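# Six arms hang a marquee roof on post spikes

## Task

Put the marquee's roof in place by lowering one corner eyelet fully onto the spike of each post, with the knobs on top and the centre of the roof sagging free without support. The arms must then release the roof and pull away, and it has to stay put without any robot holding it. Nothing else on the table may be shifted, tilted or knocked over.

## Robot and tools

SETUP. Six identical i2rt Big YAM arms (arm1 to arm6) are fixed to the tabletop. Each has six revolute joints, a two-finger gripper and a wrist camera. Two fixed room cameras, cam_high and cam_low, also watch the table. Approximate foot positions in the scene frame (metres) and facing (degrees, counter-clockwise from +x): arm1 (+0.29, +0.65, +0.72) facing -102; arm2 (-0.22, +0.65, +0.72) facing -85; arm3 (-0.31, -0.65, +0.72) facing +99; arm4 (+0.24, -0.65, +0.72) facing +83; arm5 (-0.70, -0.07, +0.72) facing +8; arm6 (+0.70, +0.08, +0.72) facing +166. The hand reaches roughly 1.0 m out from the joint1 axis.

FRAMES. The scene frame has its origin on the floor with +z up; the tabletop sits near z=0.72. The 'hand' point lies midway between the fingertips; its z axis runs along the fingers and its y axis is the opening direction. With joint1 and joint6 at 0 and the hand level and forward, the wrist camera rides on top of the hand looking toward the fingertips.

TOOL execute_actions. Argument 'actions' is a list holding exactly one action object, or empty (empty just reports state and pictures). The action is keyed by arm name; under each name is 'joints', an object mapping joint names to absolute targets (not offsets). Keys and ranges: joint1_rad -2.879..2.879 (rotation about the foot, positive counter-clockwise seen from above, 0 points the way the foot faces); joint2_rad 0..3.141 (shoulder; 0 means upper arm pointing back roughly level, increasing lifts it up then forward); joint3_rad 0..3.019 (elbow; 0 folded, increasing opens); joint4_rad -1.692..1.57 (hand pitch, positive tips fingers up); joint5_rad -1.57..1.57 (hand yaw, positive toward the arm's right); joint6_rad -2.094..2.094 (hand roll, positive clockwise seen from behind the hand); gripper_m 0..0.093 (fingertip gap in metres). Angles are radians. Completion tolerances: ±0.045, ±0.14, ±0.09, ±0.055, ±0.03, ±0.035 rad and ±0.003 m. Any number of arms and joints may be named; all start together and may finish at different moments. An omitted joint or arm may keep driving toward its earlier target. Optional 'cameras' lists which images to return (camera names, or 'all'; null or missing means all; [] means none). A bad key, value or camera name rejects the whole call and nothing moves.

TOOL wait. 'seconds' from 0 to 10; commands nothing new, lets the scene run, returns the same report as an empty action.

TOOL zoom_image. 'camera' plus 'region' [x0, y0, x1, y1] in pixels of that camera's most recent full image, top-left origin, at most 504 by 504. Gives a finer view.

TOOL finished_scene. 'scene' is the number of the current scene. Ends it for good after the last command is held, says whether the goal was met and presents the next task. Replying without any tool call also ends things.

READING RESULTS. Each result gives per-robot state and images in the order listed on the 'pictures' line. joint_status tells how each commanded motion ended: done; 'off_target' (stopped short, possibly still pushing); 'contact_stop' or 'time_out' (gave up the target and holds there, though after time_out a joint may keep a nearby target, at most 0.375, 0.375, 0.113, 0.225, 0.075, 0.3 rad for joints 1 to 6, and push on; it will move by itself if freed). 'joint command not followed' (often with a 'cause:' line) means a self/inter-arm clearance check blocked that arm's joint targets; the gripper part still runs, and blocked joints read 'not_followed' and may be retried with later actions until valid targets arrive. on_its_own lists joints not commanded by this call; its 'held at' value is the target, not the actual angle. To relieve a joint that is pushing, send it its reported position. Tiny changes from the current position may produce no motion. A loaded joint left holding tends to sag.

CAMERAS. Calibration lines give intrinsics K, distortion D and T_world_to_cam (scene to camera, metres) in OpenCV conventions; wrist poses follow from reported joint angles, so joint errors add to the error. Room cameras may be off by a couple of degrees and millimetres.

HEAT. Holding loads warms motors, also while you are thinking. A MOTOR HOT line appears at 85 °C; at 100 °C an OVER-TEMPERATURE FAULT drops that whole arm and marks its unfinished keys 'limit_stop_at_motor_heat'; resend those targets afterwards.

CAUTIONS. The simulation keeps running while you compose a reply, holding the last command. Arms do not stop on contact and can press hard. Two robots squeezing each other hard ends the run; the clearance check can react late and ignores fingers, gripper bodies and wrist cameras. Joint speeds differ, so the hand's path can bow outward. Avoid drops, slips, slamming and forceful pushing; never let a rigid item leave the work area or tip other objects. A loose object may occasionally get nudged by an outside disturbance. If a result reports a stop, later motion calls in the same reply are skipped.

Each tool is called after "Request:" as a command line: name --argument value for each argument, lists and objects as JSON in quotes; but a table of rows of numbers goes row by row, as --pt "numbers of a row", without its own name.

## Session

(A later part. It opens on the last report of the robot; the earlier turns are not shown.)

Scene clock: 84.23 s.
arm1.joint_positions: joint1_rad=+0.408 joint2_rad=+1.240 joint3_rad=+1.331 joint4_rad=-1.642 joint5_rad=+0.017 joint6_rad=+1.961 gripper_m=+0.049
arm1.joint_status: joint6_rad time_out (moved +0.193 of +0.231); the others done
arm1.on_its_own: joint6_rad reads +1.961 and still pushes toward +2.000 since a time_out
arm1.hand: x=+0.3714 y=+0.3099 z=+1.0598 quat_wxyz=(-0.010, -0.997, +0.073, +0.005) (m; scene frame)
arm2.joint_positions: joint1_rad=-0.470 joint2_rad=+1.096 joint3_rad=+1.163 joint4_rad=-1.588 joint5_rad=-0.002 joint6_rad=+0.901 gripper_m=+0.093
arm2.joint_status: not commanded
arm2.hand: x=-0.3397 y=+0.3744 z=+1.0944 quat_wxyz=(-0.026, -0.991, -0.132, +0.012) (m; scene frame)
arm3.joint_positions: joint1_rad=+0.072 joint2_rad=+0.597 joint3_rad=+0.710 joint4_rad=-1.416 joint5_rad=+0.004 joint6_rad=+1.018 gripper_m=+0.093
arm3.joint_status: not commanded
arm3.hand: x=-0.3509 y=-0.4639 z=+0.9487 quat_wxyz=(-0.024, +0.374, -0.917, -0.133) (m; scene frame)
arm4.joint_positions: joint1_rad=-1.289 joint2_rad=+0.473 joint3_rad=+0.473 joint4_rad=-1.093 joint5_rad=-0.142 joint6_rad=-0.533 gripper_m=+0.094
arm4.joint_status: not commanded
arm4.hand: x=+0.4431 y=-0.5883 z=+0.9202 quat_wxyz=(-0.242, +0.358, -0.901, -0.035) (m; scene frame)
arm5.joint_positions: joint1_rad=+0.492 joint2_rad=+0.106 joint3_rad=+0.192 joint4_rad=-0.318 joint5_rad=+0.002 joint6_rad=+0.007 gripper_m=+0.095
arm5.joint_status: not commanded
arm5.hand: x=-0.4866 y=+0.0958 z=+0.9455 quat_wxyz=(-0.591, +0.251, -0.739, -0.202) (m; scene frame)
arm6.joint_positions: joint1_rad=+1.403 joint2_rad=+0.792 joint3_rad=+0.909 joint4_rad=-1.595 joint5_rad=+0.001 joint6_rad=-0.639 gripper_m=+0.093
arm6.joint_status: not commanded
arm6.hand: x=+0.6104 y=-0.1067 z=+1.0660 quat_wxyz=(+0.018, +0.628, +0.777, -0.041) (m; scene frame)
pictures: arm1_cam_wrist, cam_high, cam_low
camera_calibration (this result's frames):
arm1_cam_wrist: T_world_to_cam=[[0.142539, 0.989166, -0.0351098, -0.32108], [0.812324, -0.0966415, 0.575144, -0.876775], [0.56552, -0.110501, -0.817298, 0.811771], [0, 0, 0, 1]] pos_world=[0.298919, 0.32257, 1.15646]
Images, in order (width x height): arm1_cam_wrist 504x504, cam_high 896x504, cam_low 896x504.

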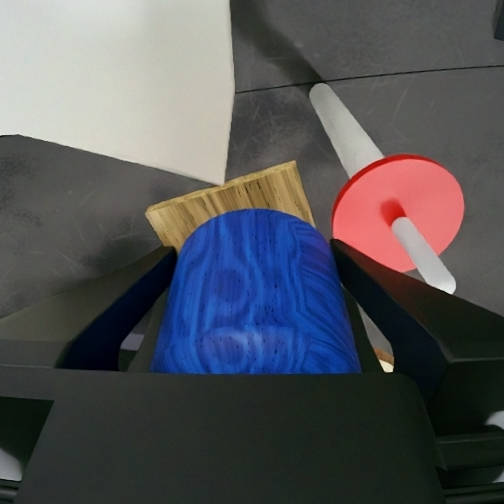

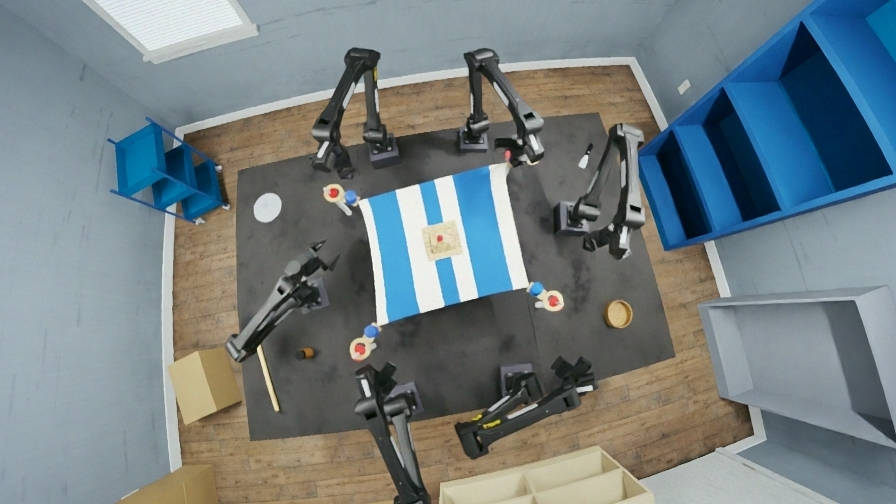

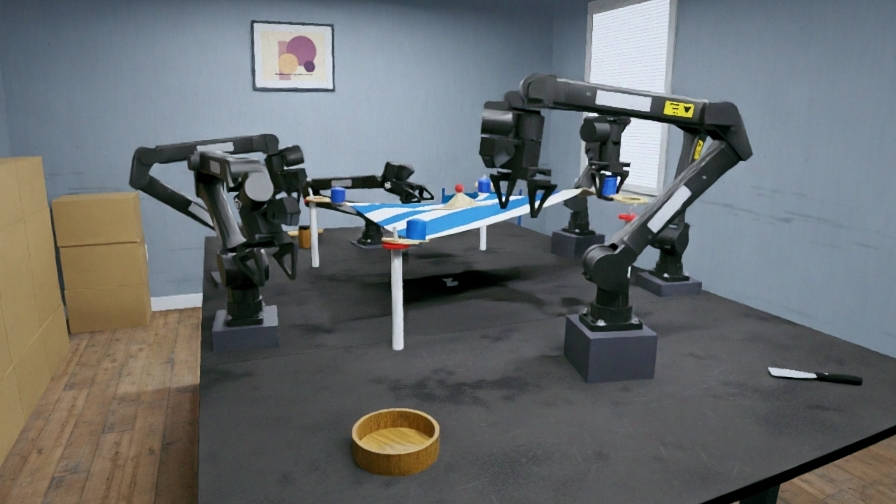

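Request:
execute_actions --actions '[{"arm1":{"joints":{"joint1_rad":0.31,"joint2_rad":1.16,"joint3_rad":1.29,"joint4_rad":-1.69,"joint6_rad":1.34}}}]' --cameras '["arm1_cam_wrist","cam_high","cam_low"]'

Request:
zoom_image --camera "cam_high" --region '[440,100,600,230]'

Request:
zoom_image --camera "cam_low" --region '[520,140,700,260]'

Scene clock: 86.50 s.
arm1.joint_positions: joint1_rad=+0.297 joint2_rad=+1.182 joint3_rad=+1.289 joint4_rad=-1.670 joint5_rad=+0.012 joint6_rad=+1.349 gripper_m=+0.048
arm1.joint_status: all done
arm1.hand: x=+0.3308 y=+0.3286 z=+1.0619 quat_wxyz=(-0.001, -0.984, -0.177, +0.006) (m; scene frame)
arm2.joint_positions: joint1_rad=-0.470 joint2_rad=+1.096 joint3_rad=+1.163 joint4_rad=-1.588 joint5_rad=-0.002 joint6_rad=+0.901 gripper_m=+0.093
arm2.joint_status: not commanded
arm2.hand: x=-0.3397 y=+0.3744 z=+1.0944 quat_wxyz=(-0.026, -0.991, -0.132, +0.012) (m; scene frame)
arm3.joint_positions: joint1_rad=+0.072 joint2_rad=+0.597 joint3_rad=+0.710 joint4_rad=-1.416 joint5_rad=+0.004 joint6_rad=+1.018 gripper_m=+0.093
arm3.joint_status: not commanded
arm3.hand: x=-0.3509 y=-0.4639 z=+0.9487 quat_wxyz=(-0.024, +0.374, -0.917, -0.133) (m; scene frame)
arm4.joint_positions: joint1_rad=-1.289 joint2_rad=+0.473 joint3_rad=+0.473 joint4_rad=-1.093 joint5_rad=-0.142 joint6_rad=-0.533 gripper_m=+0.094
arm4.joint_status: not commanded
arm4.hand: x=+0.4431 y=-0.5883 z=+0.9202 quat_wxyz=(-0.242, +0.358, -0.901, -0.035) (m; scene frame)
arm5.joint_positions: joint1_rad=+0.492 joint2_rad=+0.106 joint3_rad=+0.192 joint4_rad=-0.318 joint5_rad=+0.002 joint6_rad=+0.007 gripper_m=+0.095
arm5.joint_status: not commanded
arm5.hand: x=-0.4866 y=+0.0958 z=+0.9455 quat_wxyz=(-0.591, +0.251, -0.739, -0.202) (m; scene frame)
arm6.joint_positions: joint1_rad=+1.403 joint2_rad=+0.792 joint3_rad=+0.909 joint4_rad=-1.595 joint5_rad=+0.001 joint6_rad=-0.639 gripper_m=+0.093
arm6.joint_status: not commanded
arm6.hand: x=+0.6104 y=-0.1067 z=+1.0660 quat_wxyz=(+0.018, +0.628, +0.777, -0.041) (m; scene frame)
pictures: arm1_cam_wrist, cam_high, cam_low
camera_calibration (this result's frames):
arm1_cam_wrist: T_world_to_cam=[[-0.350207, 0.936546, -0.0153898, -0.174301], [0.764505, 0.295291, 0.573005, -0.953847], [0.54119, 0.188905, -0.819407, 0.750409], [0, 0, 0, 1]] pos_world=[0.262065, 0.303147, 1.15877]
Images, in order (width x height): arm1_cam_wrist 504x504, cam_high 896x504, cam_low 896x504.

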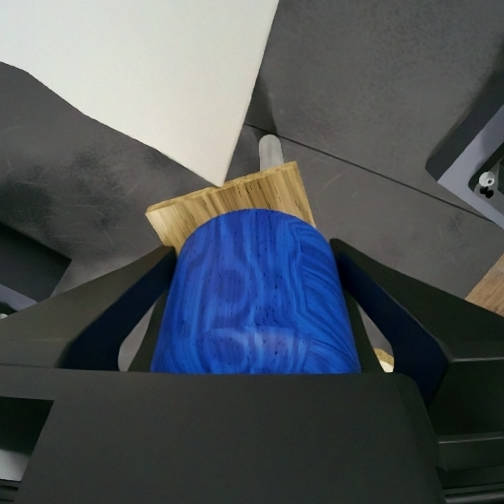

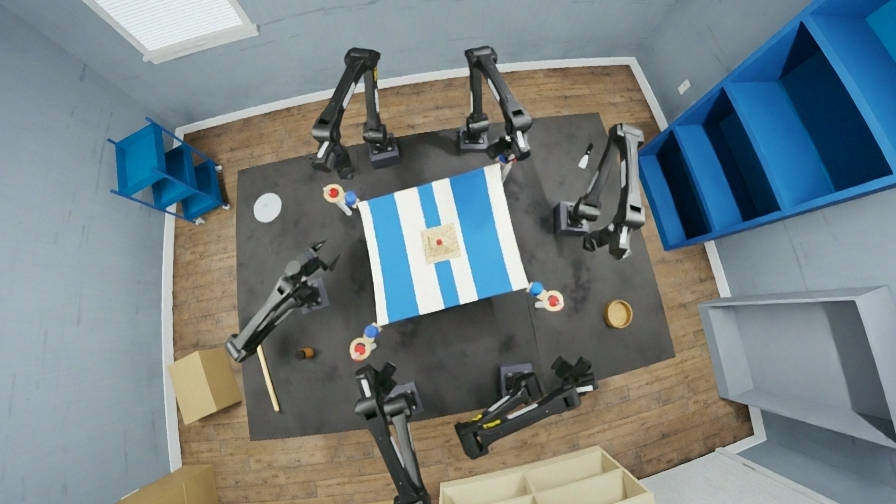

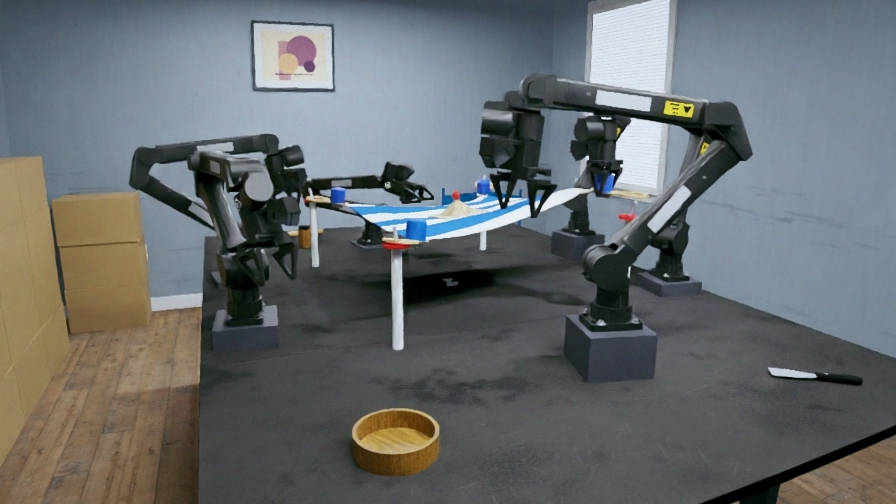

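Region (440, 100, 600, 230) of cam_high's 896x504 image, scaled by 3.150, with more detail than that image has; it fills the top 410 rows of this view, and the rest is white.

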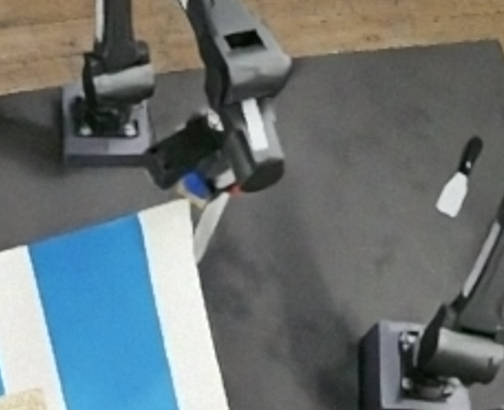

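Region (520, 140, 700, 260) of cam_low's 896x504 image, scaled by 2.800, with more detail than that image has.

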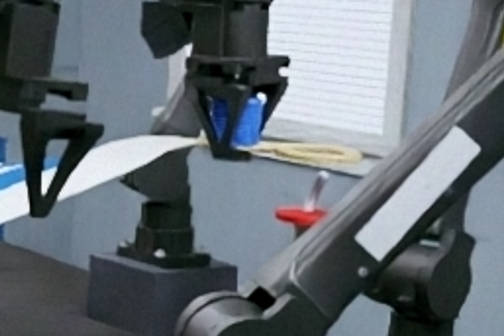

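Request:
execute_actions --actions '[{"arm1":{"joints":{"joint1_rad":0.35,"joint2_rad":1.22,"joint3_rad":1.12,"joint4_rad":-1.47}}}]' --cameras '["cam_high","cam_low"]'

Request:
zoom_image --camera "cam_high" --region '[440,100,600,230]'

Request:
zoom_image --camera "cam_low" --region '[520,140,700,260]'

Scene clock: 87.73 s.
arm1.joint_positions: joint1_rad=+0.334 joint2_rad=+1.212 joint3_rad=+1.130 joint4_rad=-1.502 joint5_rad=+0.012 joint6_rad=+1.337 gripper_m=+0.048
arm1.joint_status: all done
arm1.hand: x=+0.3438 y=+0.3233 z=+0.9921 quat_wxyz=(+0.009, -0.980, -0.201, +0.006) (m; scene frame)
arm2.joint_positions: joint1_rad=-0.470 joint2_rad=+1.096 joint3_rad=+1.163 joint4_rad=-1.588 joint5_rad=-0.002 joint6_rad=+0.901 gripper_m=+0.093
arm2.joint_status: not commanded
arm2.hand: x=-0.3397 y=+0.3744 z=+1.0944 quat_wxyz=(-0.026, -0.991, -0.132, +0.012) (m; scene frame)
arm3.joint_positions: joint1_rad=+0.072 joint2_rad=+0.597 joint3_rad=+0.710 joint4_rad=-1.416 joint5_rad=+0.004 joint6_rad=+1.018 gripper_m=+0.093
arm3.joint_status: not commanded
arm3.hand: x=-0.3509 y=-0.4639 z=+0.9487 quat_wxyz=(-0.024, +0.374, -0.917, -0.133) (m; scene frame)
arm4.joint_positions: joint1_rad=-1.289 joint2_rad=+0.473 joint3_rad=+0.473 joint4_rad=-1.093 joint5_rad=-0.142 joint6_rad=-0.533 gripper_m=+0.094
arm4.joint_status: not commanded
arm4.hand: x=+0.4431 y=-0.5883 z=+0.9202 quat_wxyz=(-0.242, +0.358, -0.901, -0.035) (m; scene frame)
arm5.joint_positions: joint1_rad=+0.492 joint2_rad=+0.106 joint3_rad=+0.192 joint4_rad=-0.318 joint5_rad=+0.002 joint6_rad=+0.007 gripper_m=+0.095
arm5.joint_status: not commanded
arm5.hand: x=-0.4866 y=+0.0958 z=+0.9455 quat_wxyz=(-0.591, +0.251, -0.739, -0.202) (m; scene frame)
arm6.joint_positions: joint1_rad=+1.403 joint2_rad=+0.792 joint3_rad=+0.909 joint4_rad=-1.595 joint5_rad=+0.001 joint6_rad=-0.639 gripper_m=+0.093
arm6.joint_status: not commanded
arm6.hand: x=+0.6104 y=-0.1067 z=+1.0660 quat_wxyz=(+0.018, +0.628, +0.777, -0.041) (m; scene frame)
pictures: cam_high, cam_low
Images, in order (width x height): cam_high 896x504, cam_low 896x504.

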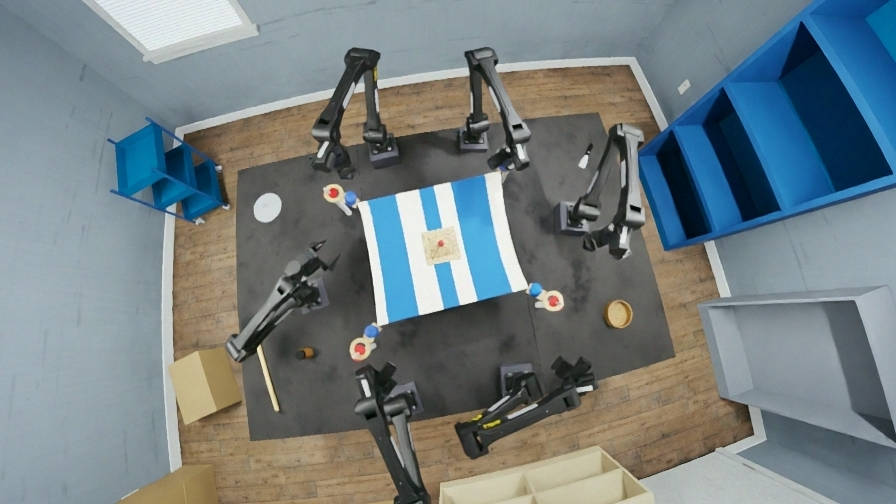

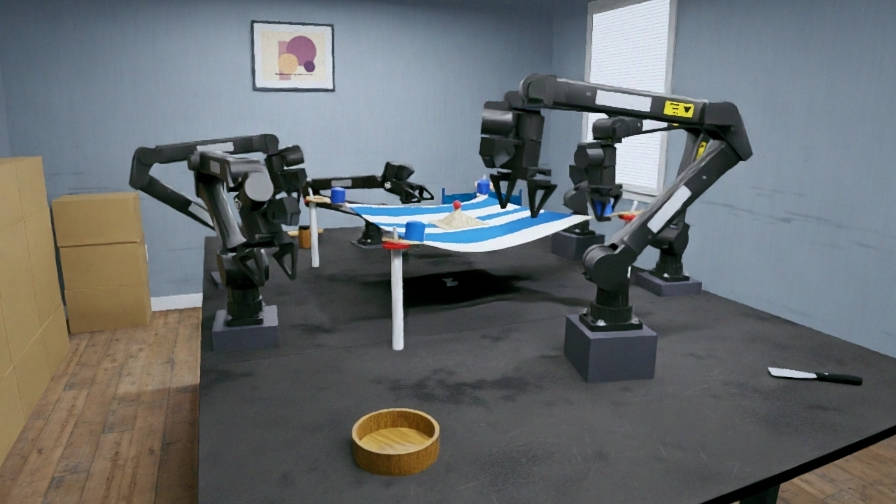

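Region (440, 100, 600, 230) of cam_high's 896x504 image, scaled by 3.150, with more detail than that image has; it fills the top 410 rows of this view, and the rest is white.

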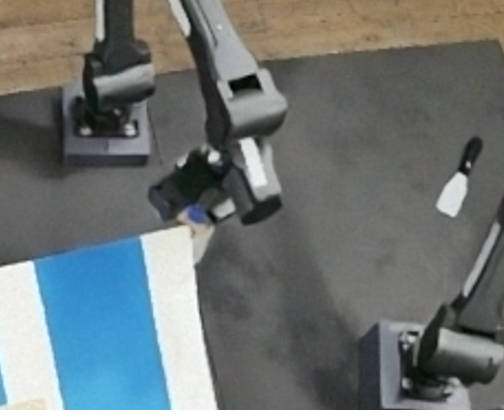

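Region (520, 140, 700, 260) of cam_low's 896x504 image, scaled by 2.800, with more detail than that image has.

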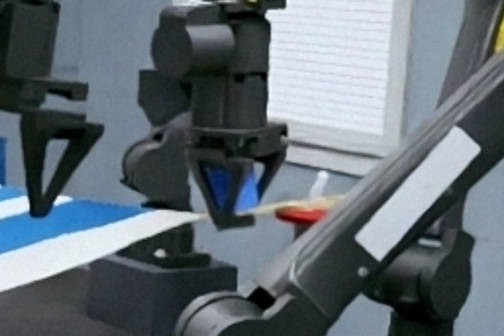

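Request:
execute_actions --actions '[{"arm1":{"joints":{"joint1_rad":0.2}}}]' --cameras '["cam_low"]'

Request:
zoom_image --camera "cam_low" --region '[520,140,700,260]'

Scene clock: 88.70 s.
arm1.joint_positions: joint1_rad=+0.211 joint2_rad=+1.213 joint3_rad=+1.120 joint4_rad=-1.479 joint5_rad=-0.022 joint6_rad=+1.340 gripper_m=+0.048
arm1.joint_status: all done
arm1.hand: x=+0.3095 y=+0.3168 z=+0.9878 quat_wxyz=(+0.002, -0.990, -0.139, -0.011) (m; scene frame)
arm2.joint_positions: joint1_rad=-0.470 joint2_rad=+1.096 joint3_rad=+1.163 joint4_rad=-1.588 joint5_rad=-0.002 joint6_rad=+0.901 gripper_m=+0.093
arm2.joint_status: not commanded
arm2.hand: x=-0.3397 y=+0.3744 z=+1.0944 quat_wxyz=(-0.026, -0.991, -0.132, +0.012) (m; scene frame)
arm3.joint_positions: joint1_rad=+0.072 joint2_rad=+0.597 joint3_rad=+0.710 joint4_rad=-1.416 joint5_rad=+0.004 joint6_rad=+1.018 gripper_m=+0.093
arm3.joint_status: not commanded
arm3.hand: x=-0.3509 y=-0.4639 z=+0.9487 quat_wxyz=(-0.024, +0.374, -0.917, -0.133) (m; scene frame)
arm4.joint_positions: joint1_rad=-1.289 joint2_rad=+0.473 joint3_rad=+0.473 joint4_rad=-1.093 joint5_rad=-0.142 joint6_rad=-0.533 gripper_m=+0.094
arm4.joint_status: not commanded
arm4.hand: x=+0.4431 y=-0.5883 z=+0.9202 quat_wxyz=(-0.242, +0.358, -0.901, -0.035) (m; scene frame)
arm5.joint_positions: joint1_rad=+0.492 joint2_rad=+0.106 joint3_rad=+0.192 joint4_rad=-0.318 joint5_rad=+0.002 joint6_rad=+0.007 gripper_m=+0.095
arm5.joint_status: not commanded
arm5.hand: x=-0.4866 y=+0.0958 z=+0.9455 quat_wxyz=(-0.591, +0.251, -0.739, -0.202) (m; scene frame)
arm6.joint_positions: joint1_rad=+1.403 joint2_rad=+0.792 joint3_rad=+0.909 joint4_rad=-1.595 joint5_rad=+0.001 joint6_rad=-0.639 gripper_m=+0.093
arm6.joint_status: not commanded
arm6.hand: x=+0.6104 y=-0.1067 z=+1.0660 quat_wxyz=(+0.018, +0.628, +0.777, -0.041) (m; scene frame)
pictures: cam_low
Images, in order (width x height): cam_low 896x504.

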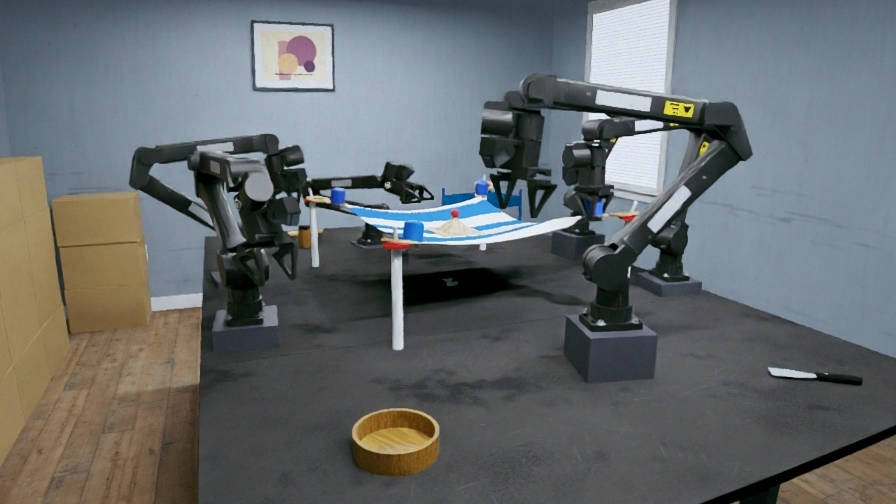

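Region (520, 140, 700, 260) of cam_low's 896x504 image, scaled by 2.800, with more detail than that image has.

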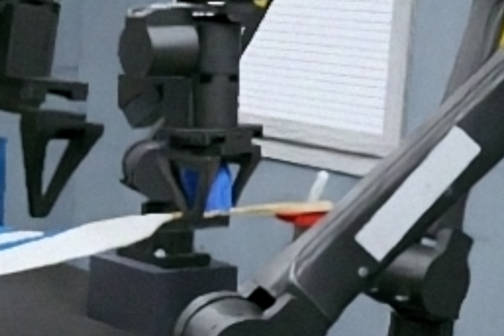

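Request:
execute_actions --actions '[{"arm1":{"joints":{"joint1_rad":0.36}}}]' --cameras '["cam_high","cam_low"]'

Request:
execute_actions --actions '[{"arm1":{"joints":{"gripper_m":0.09}}}]' --cameras '[]'

Request:
execute_actions --actions '[{"arm1":{"joints":{"joint2_rad":0.9,"joint3_rad":1.0,"joint4_rad":-1.6}}}]' --cameras '["cam_high"]'

Request:
zoom_image --camera "cam_high" --region '[290,80,640,400]'

Scene clock: 91.73 s.
arm1.joint_positions: joint1_rad=+0.300 joint2_rad=+1.213 joint3_rad=+1.120 joint4_rad=-1.471 joint5_rad=+0.047 joint6_rad=+1.308 gripper_m=+0.048
arm1.joint_status: joint1_rad time_out (moved +0.089 of +0.149)
arm1.on_its_own: joint1_rad reads +0.300 and still pushes toward +0.360 since a time_out
arm1.hand: x=+0.3274 y=+0.3163 z=+0.9880 quat_wxyz=(+0.000, -0.980, -0.198, +0.023) (m; scene frame)
arm2.joint_positions: joint1_rad=-0.470 joint2_rad=+1.096 joint3_rad=+1.163 joint4_rad=-1.588 joint5_rad=-0.002 joint6_rad=+0.901 gripper_m=+0.093
arm2.joint_status: not commanded
arm2.hand: x=-0.3397 y=+0.3744 z=+1.0944 quat_wxyz=(-0.026, -0.991, -0.132, +0.012) (m; scene frame)
arm3.joint_positions: joint1_rad=+0.072 joint2_rad=+0.597 joint3_rad=+0.710 joint4_rad=-1.416 joint5_rad=+0.004 joint6_rad=+1.018 gripper_m=+0.093
arm3.joint_status: not commanded
arm3.hand: x=-0.3509 y=-0.4639 z=+0.9487 quat_wxyz=(-0.024, +0.374, -0.917, -0.133) (m; scene frame)
arm4.joint_positions: joint1_rad=-1.289 joint2_rad=+0.473 joint3_rad=+0.473 joint4_rad=-1.093 joint5_rad=-0.142 joint6_rad=-0.533 gripper_m=+0.094
arm4.joint_status: not commanded
arm4.hand: x=+0.4431 y=-0.5883 z=+0.9202 quat_wxyz=(-0.242, +0.358, -0.901, -0.035) (m; scene frame)
arm5.joint_positions: joint1_rad=+0.492 joint2_rad=+0.106 joint3_rad=+0.192 joint4_rad=-0.318 joint5_rad=+0.002 joint6_rad=+0.007 gripper_m=+0.095
arm5.joint_status: not commanded
arm5.hand: x=-0.4866 y=+0.0958 z=+0.9455 quat_wxyz=(-0.591, +0.251, -0.739, -0.202) (m; scene frame)
arm6.joint_positions: joint1_rad=+1.403 joint2_rad=+0.792 joint3_rad=+0.909 joint4_rad=-1.595 joint5_rad=+0.001 joint6_rad=-0.639 gripper_m=+0.093
arm6.joint_status: not commanded
arm6.hand: x=+0.6104 y=-0.1067 z=+1.0660 quat_wxyz=(+0.018, +0.628, +0.777, -0.041) (m; scene frame)
pictures: cam_high, cam_low
Images, in order (width x height): cam_high 896x504, cam_low 896x504.

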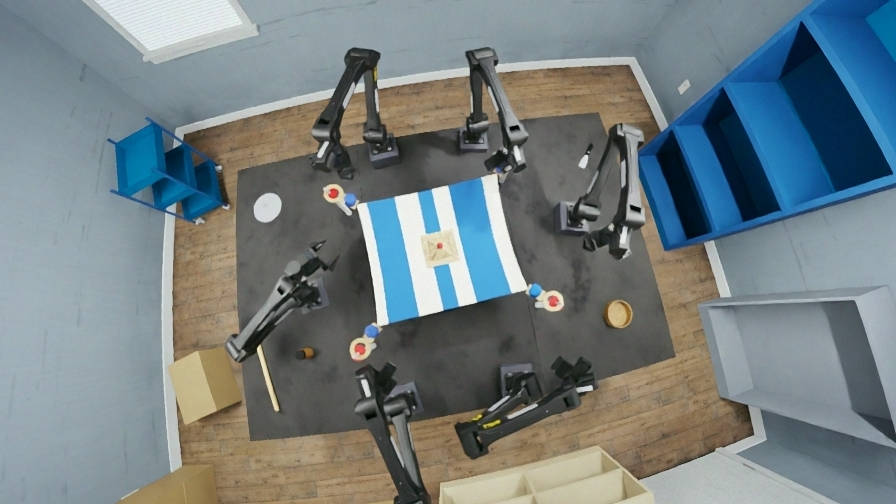

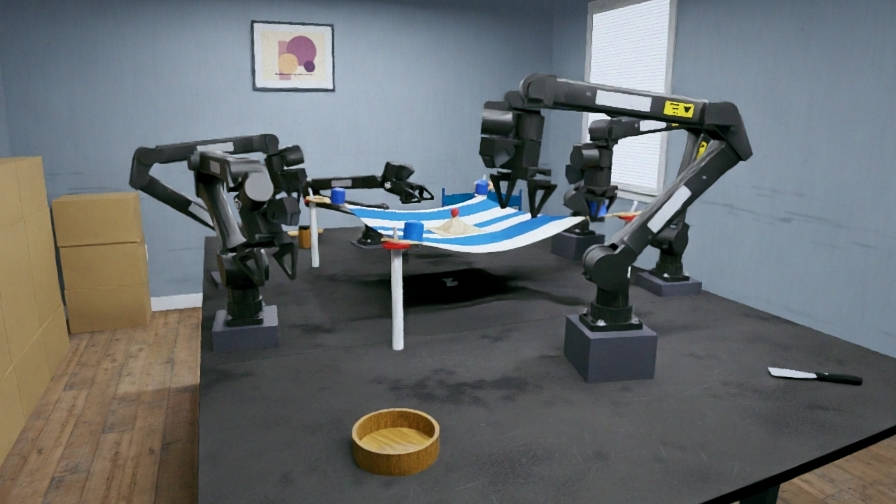

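not run: a stop came earlier in this reply.

not run: a stop came earlier in this reply.

Region (290, 80, 640, 400) of cam_high's 896x504 image, scaled by 1.440, with more detail than that image has; it fills the top 461 rows of this view, and the rest is white.

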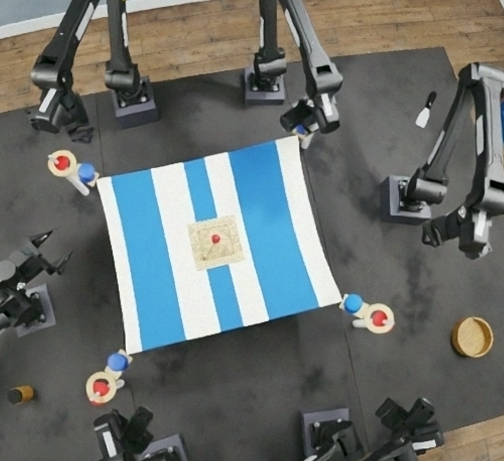

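Request:
zoom_image --camera "cam_low" --region '[520,140,700,260]'

Request:
execute_actions --actions '[]' --cameras '["arm1_cam_wrist","arm6_cam_wrist"]'

Region (520, 140, 700, 260) of cam_low's 896x504 image, scaled by 2.800, with more detail than that image has.

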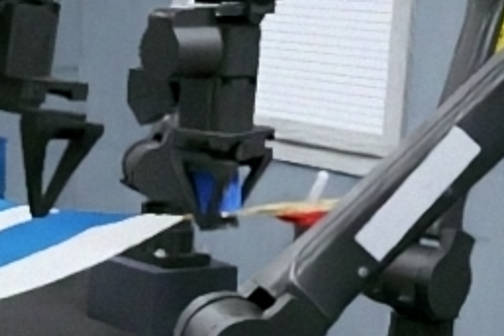

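Scene clock: 91.90 s.
arm1.joint_positions: joint1_rad=+0.300 joint2_rad=+1.213 joint3_rad=+1.120 joint4_rad=-1.471 joint5_rad=+0.047 joint6_rad=+1.308 gripper_m=+0.048
arm1.joint_status: joint1_rad time_out (moved +0.089 of +0.149)
arm1.on_its_own: joint1_rad reads +0.300 and still pushes toward +0.360 since a time_out
arm1.hand: x=+0.3274 y=+0.3163 z=+0.9880 quat_wxyz=(+0.000, -0.980, -0.198, +0.023) (m; scene frame)
arm2.joint_positions: joint1_rad=-0.470 joint2_rad=+1.096 joint3_rad=+1.163 joint4_rad=-1.588 joint5_rad=-0.002 joint6_rad=+0.901 gripper_m=+0.093
arm2.joint_status: not commanded
arm2.hand: x=-0.3397 y=+0.3744 z=+1.0944 quat_wxyz=(-0.026, -0.991, -0.132, +0.012) (m; scene frame)
arm3.joint_positions: joint1_rad=+0.072 joint2_rad=+0.597 joint3_rad=+0.710 joint4_rad=-1.416 joint5_rad=+0.004 joint6_rad=+1.018 gripper_m=+0.093
arm3.joint_status: not commanded
arm3.hand: x=-0.3509 y=-0.4639 z=+0.9487 quat_wxyz=(-0.024, +0.374, -0.917, -0.133) (m; scene frame)
arm4.joint_positions: joint1_rad=-1.289 joint2_rad=+0.473 joint3_rad=+0.473 joint4_rad=-1.093 joint5_rad=-0.142 joint6_rad=-0.533 gripper_m=+0.094
arm4.joint_status: not commanded
arm4.hand: x=+0.4431 y=-0.5883 z=+0.9202 quat_wxyz=(-0.242, +0.358, -0.901, -0.035) (m; scene frame)
arm5.joint_positions: joint1_rad=+0.492 joint2_rad=+0.106 joint3_rad=+0.192 joint4_rad=-0.318 joint5_rad=+0.002 joint6_rad=+0.007 gripper_m=+0.095
arm5.joint_status: not commanded
arm5.hand: x=-0.4866 y=+0.0958 z=+0.9455 quat_wxyz=(-0.591, +0.251, -0.739, -0.202) (m; scene frame)
arm6.joint_positions: joint1_rad=+1.403 joint2_rad=+0.792 joint3_rad=+0.909 joint4_rad=-1.595 joint5_rad=+0.001 joint6_rad=-0.639 gripper_m=+0.093
arm6.joint_status: not commanded
arm6.hand: x=+0.6104 y=-0.1067 z=+1.0660 quat_wxyz=(+0.018, +0.628, +0.777, -0.041) (m; scene frame)
pictures: arm1_cam_wrist, arm6_cam_wrist
camera_calibration (this result's frames):
arm1_cam_wrist: T_world_to_cam=[[-0.391552, 0.920145, -0.00451063, -0.157148], [0.770568, 0.330574, 0.544928, -0.89064], [0.502904, 0.209892, -0.838471, 0.718762], [0, 0, 0, 1]] pos_world=[0.263299, 0.288159, 1.08729]
arm6_cam_wrist: T_world_to_cam=[[-0.977248, -0.20914, 0.0353176, 0.535345], [-0.161482, 0.841593, 0.515407, -0.35697], [-0.137515, 0.497977, -0.856218, 1.17527], [0, 0, 0, 1]] pos_world=[0.627138, -0.172874, 1.17137]
Images, in order (width x height): arm1_cam_wrist 504x504, arm6_cam_wrist 504x504.

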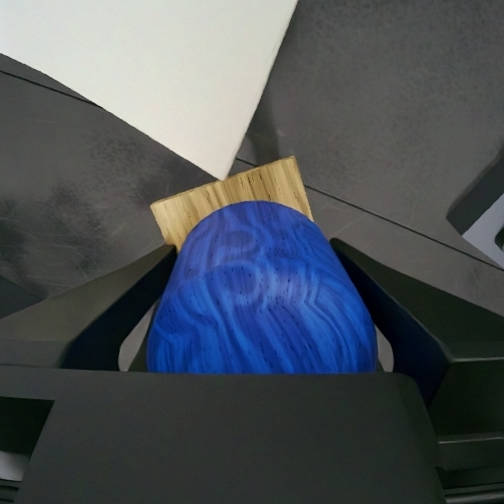

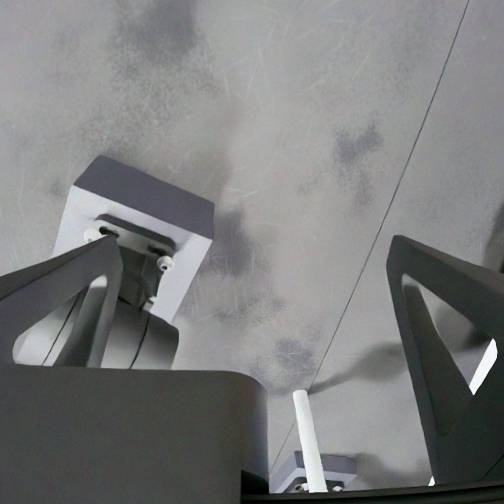

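Spike protrudes through the ring; motion blocked by it. Release.

Request:
execute_actions --actions '[{"arm1":{"joints":{"joint1_rad":0.3,"gripper_m":0.09}}}]' --cameras '[]'

Request:
execute_actions --actions '[{"arm1":{"joints":{"joint2_rad":0.9,"joint3_rad":1.0,"joint4_rad":-1.6}}}]' --cameras '[]'

Request:
execute_actions --actions '[{"arm1":{"joints":{"joint1_rad":-0.3,"joint2_rad":0.5,"joint3_rad":0.6}}}]' --cameras '["cam_high","cam_low"]'

Scene clock: 92.93 s.
arm1.joint_positions: joint1_rad=+0.292 joint2_rad=+1.214 joint3_rad=+1.119 joint4_rad=-1.471 joint5_rad=+0.003 joint6_rad=+1.329 gripper_m=+0.090
arm1.joint_status: all done
arm1.hand: x=+0.3323 y=+0.3170 z=+0.9875 quat_wxyz=(-0.001, -0.983, -0.185, +0.002) (m; scene frame)
arm2.joint_positions: joint1_rad=-0.470 joint2_rad=+1.096 joint3_rad=+1.163 joint4_rad=-1.588 joint5_rad=-0.002 joint6_rad=+0.901 gripper_m=+0.093
arm2.joint_status: not commanded
arm2.hand: x=-0.3397 y=+0.3744 z=+1.0944 quat_wxyz=(-0.026, -0.991, -0.132, +0.012) (m; scene frame)
arm3.joint_positions: joint1_rad=+0.072 joint2_rad=+0.597 joint3_rad=+0.710 joint4_rad=-1.416 joint5_rad=+0.004 joint6_rad=+1.018 gripper_m=+0.093
arm3.joint_status: not commanded
arm3.hand: x=-0.3509 y=-0.4639 z=+0.9487 quat_wxyz=(-0.024, +0.374, -0.917, -0.133) (m; scene frame)
arm4.joint_positions: joint1_rad=-1.289 joint2_rad=+0.473 joint3_rad=+0.473 joint4_rad=-1.093 joint5_rad=-0.142 joint6_rad=-0.533 gripper_m=+0.094
arm4.joint_status: not commanded
arm4.hand: x=+0.4431 y=-0.5883 z=+0.9202 quat_wxyz=(-0.242, +0.358, -0.901, -0.035) (m; scene frame)
arm5.joint_positions: joint1_rad=+0.492 joint2_rad=+0.106 joint3_rad=+0.192 joint4_rad=-0.318 joint5_rad=+0.002 joint6_rad=+0.007 gripper_m=+0.095
arm5.joint_status: not commanded
arm5.hand: x=-0.4866 y=+0.0958 z=+0.9455 quat_wxyz=(-0.591, +0.251, -0.739, -0.202) (m; scene frame)
arm6.joint_positions: joint1_rad=+1.403 joint2_rad=+0.792 joint3_rad=+0.909 joint4_rad=-1.595 joint5_rad=+0.001 joint6_rad=-0.639 gripper_m=+0.093
arm6.joint_status: not commanded
arm6.hand: x=+0.6104 y=-0.1067 z=+1.0660 quat_wxyz=(+0.018, +0.628, +0.777, -0.041) (m; scene frame)
pictures: none
No camera images: the call's "cameras" was empty. Leave "cameras" out to get every camera's image.

Scene clock: 95.20 s.
arm1.joint_positions: joint1_rad=+0.295 joint2_rad=+0.923 joint3_rad=+1.008 joint4_rad=-1.544 joint5_rad=+0.000 joint6_rad=+1.340 gripper_m=+0.090
arm1.joint_status: joint4_rad time_out (moved -0.073 of -0.129); the others done
arm1.on_its_own: joint4_rad reads -1.544 and still pushes toward -1.600 since a time_out
arm1.hand: x=+0.3233 y=+0.3957 z=+1.0222 quat_wxyz=(-0.054, -0.982, -0.180, +0.002) (m; scene frame)
arm2.joint_positions: joint1_rad=-0.470 joint2_rad=+1.096 joint3_rad=+1.163 joint4_rad=-1.588 joint5_rad=-0.002 joint6_rad=+0.901 gripper_m=+0.093
arm2.joint_status: not commanded
arm2.hand: x=-0.3397 y=+0.3744 z=+1.0944 quat_wxyz=(-0.026, -0.991, -0.132, +0.012) (m; scene frame)
arm3.joint_positions: joint1_rad=+0.072 joint2_rad=+0.597 joint3_rad=+0.710 joint4_rad=-1.416 joint5_rad=+0.004 joint6_rad=+1.018 gripper_m=+0.093
arm3.joint_status: not commanded
arm3.hand: x=-0.3509 y=-0.4639 z=+0.9487 quat_wxyz=(-0.024, +0.374, -0.917, -0.133) (m; scene frame)
arm4.joint_positions: joint1_rad=-1.289 joint2_rad=+0.473 joint3_rad=+0.473 joint4_rad=-1.093 joint5_rad=-0.142 joint6_rad=-0.533 gripper_m=+0.094
arm4.joint_status: not commanded
arm4.hand: x=+0.4431 y=-0.5883 z=+0.9202 quat_wxyz=(-0.242, +0.358, -0.901, -0.035) (m; scene frame)
arm5.joint_positions: joint1_rad=+0.492 joint2_rad=+0.106 joint3_rad=+0.192 joint4_rad=-0.318 joint5_rad=+0.002 joint6_rad=+0.007 gripper_m=+0.095
arm5.joint_status: not commanded
arm5.hand: x=-0.4866 y=+0.0958 z=+0.9455 quat_wxyz=(-0.591, +0.251, -0.739, -0.202) (m; scene frame)
arm6.joint_positions: joint1_rad=+1.403 joint2_rad=+0.792 joint3_rad=+0.909 joint4_rad=-1.595 joint5_rad=+0.001 joint6_rad=-0.639 gripper_m=+0.093
arm6.joint_status: not commanded
arm6.hand: x=+0.6104 y=-0.1067 z=+1.0660 quat_wxyz=(+0.018, +0.628, +0.777, -0.041) (m; scene frame)
pictures: none
No camera images: the call's "cameras" was empty. Leave "cameras" out to get every camera's image.

not run: a stop came earlier in this reply.

Request:
execute_actions --actions '[{"arm1":{"joints":{"joint1_rad":-0.2,"joint3_rad":1.2,"joint4_rad":-1.4}}}]' --cameras '["cam_high","cam_low"]'

Scene clock: 96.50 s.
arm1.joint_positions: joint1_rad=-0.198 joint2_rad=+0.902 joint3_rad=+1.161 joint4_rad=-1.411 joint5_rad=-0.001 joint6_rad=+1.337 gripper_m=+0.090
arm1.joint_status: all done
arm1.hand: x=+0.1807 y=+0.3590 z=+1.1035 quat_wxyz=(-0.197, -0.977, +0.062, +0.061) (m; scene frame)
arm2.joint_positions: joint1_rad=-0.470 joint2_rad=+1.096 joint3_rad=+1.163 joint4_rad=-1.588 joint5_rad=-0.002 joint6_rad=+0.901 gripper_m=+0.093
arm2.joint_status: not commanded
arm2.hand: x=-0.3397 y=+0.3744 z=+1.0944 quat_wxyz=(-0.026, -0.991, -0.132, +0.012) (m; scene frame)
arm3.joint_positions: joint1_rad=+0.072 joint2_rad=+0.597 joint3_rad=+0.710 joint4_rad=-1.416 joint5_rad=+0.004 joint6_rad=+1.018 gripper_m=+0.093
arm3.joint_status: not commanded
arm3.hand: x=-0.3509 y=-0.4639 z=+0.9487 quat_wxyz=(-0.024, +0.374, -0.917, -0.133) (m; scene frame)
arm4.joint_positions: joint1_rad=-1.289 joint2_rad=+0.473 joint3_rad=+0.473 joint4_rad=-1.093 joint5_rad=-0.142 joint6_rad=-0.533 gripper_m=+0.094
arm4.joint_status: not commanded
arm4.hand: x=+0.4431 y=-0.5883 z=+0.9202 quat_wxyz=(-0.242, +0.358, -0.901, -0.035) (m; scene frame)
arm5.joint_positions: joint1_rad=+0.492 joint2_rad=+0.106 joint3_rad=+0.192 joint4_rad=-0.318 joint5_rad=+0.002 joint6_rad=+0.007 gripper_m=+0.095
arm5.joint_status: not commanded
arm5.hand: x=-0.4866 y=+0.0958 z=+0.9455 quat_wxyz=(-0.591, +0.251, -0.739, -0.202) (m; scene frame)
arm6.joint_positions: joint1_rad=+1.403 joint2_rad=+0.792 joint3_rad=+0.909 joint4_rad=-1.595 joint5_rad=+0.001 joint6_rad=-0.639 gripper_m=+0.093
arm6.joint_status: not commanded
arm6.hand: x=+0.6104 y=-0.1067 z=+1.0660 quat_wxyz=(+0.018, +0.628, +0.777, -0.041) (m; scene frame)
pictures: cam_high, cam_low
Images, in order (width x height): cam_high 896x504, cam_low 896x504.

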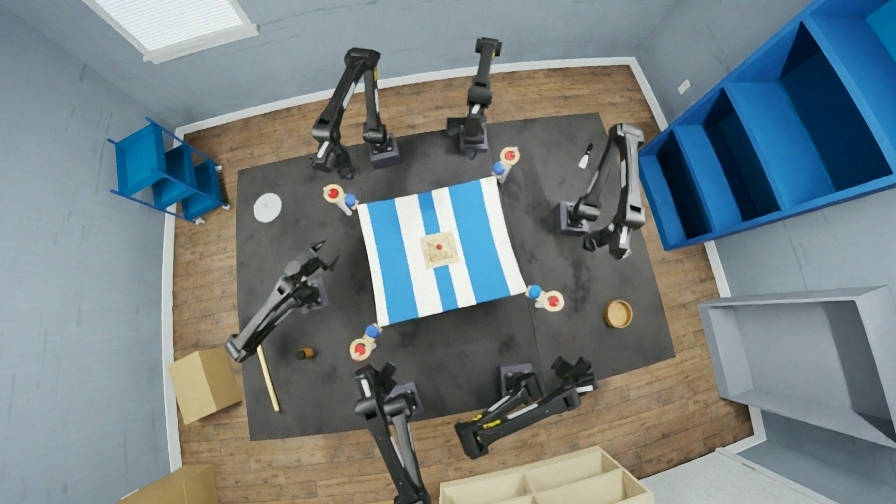

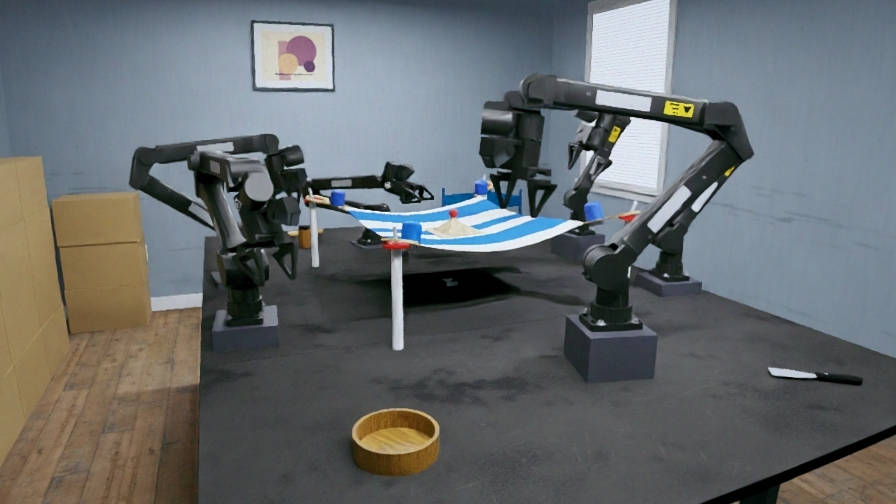

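Request:
finished_scene --scene 1

The scene is finished: the task was done.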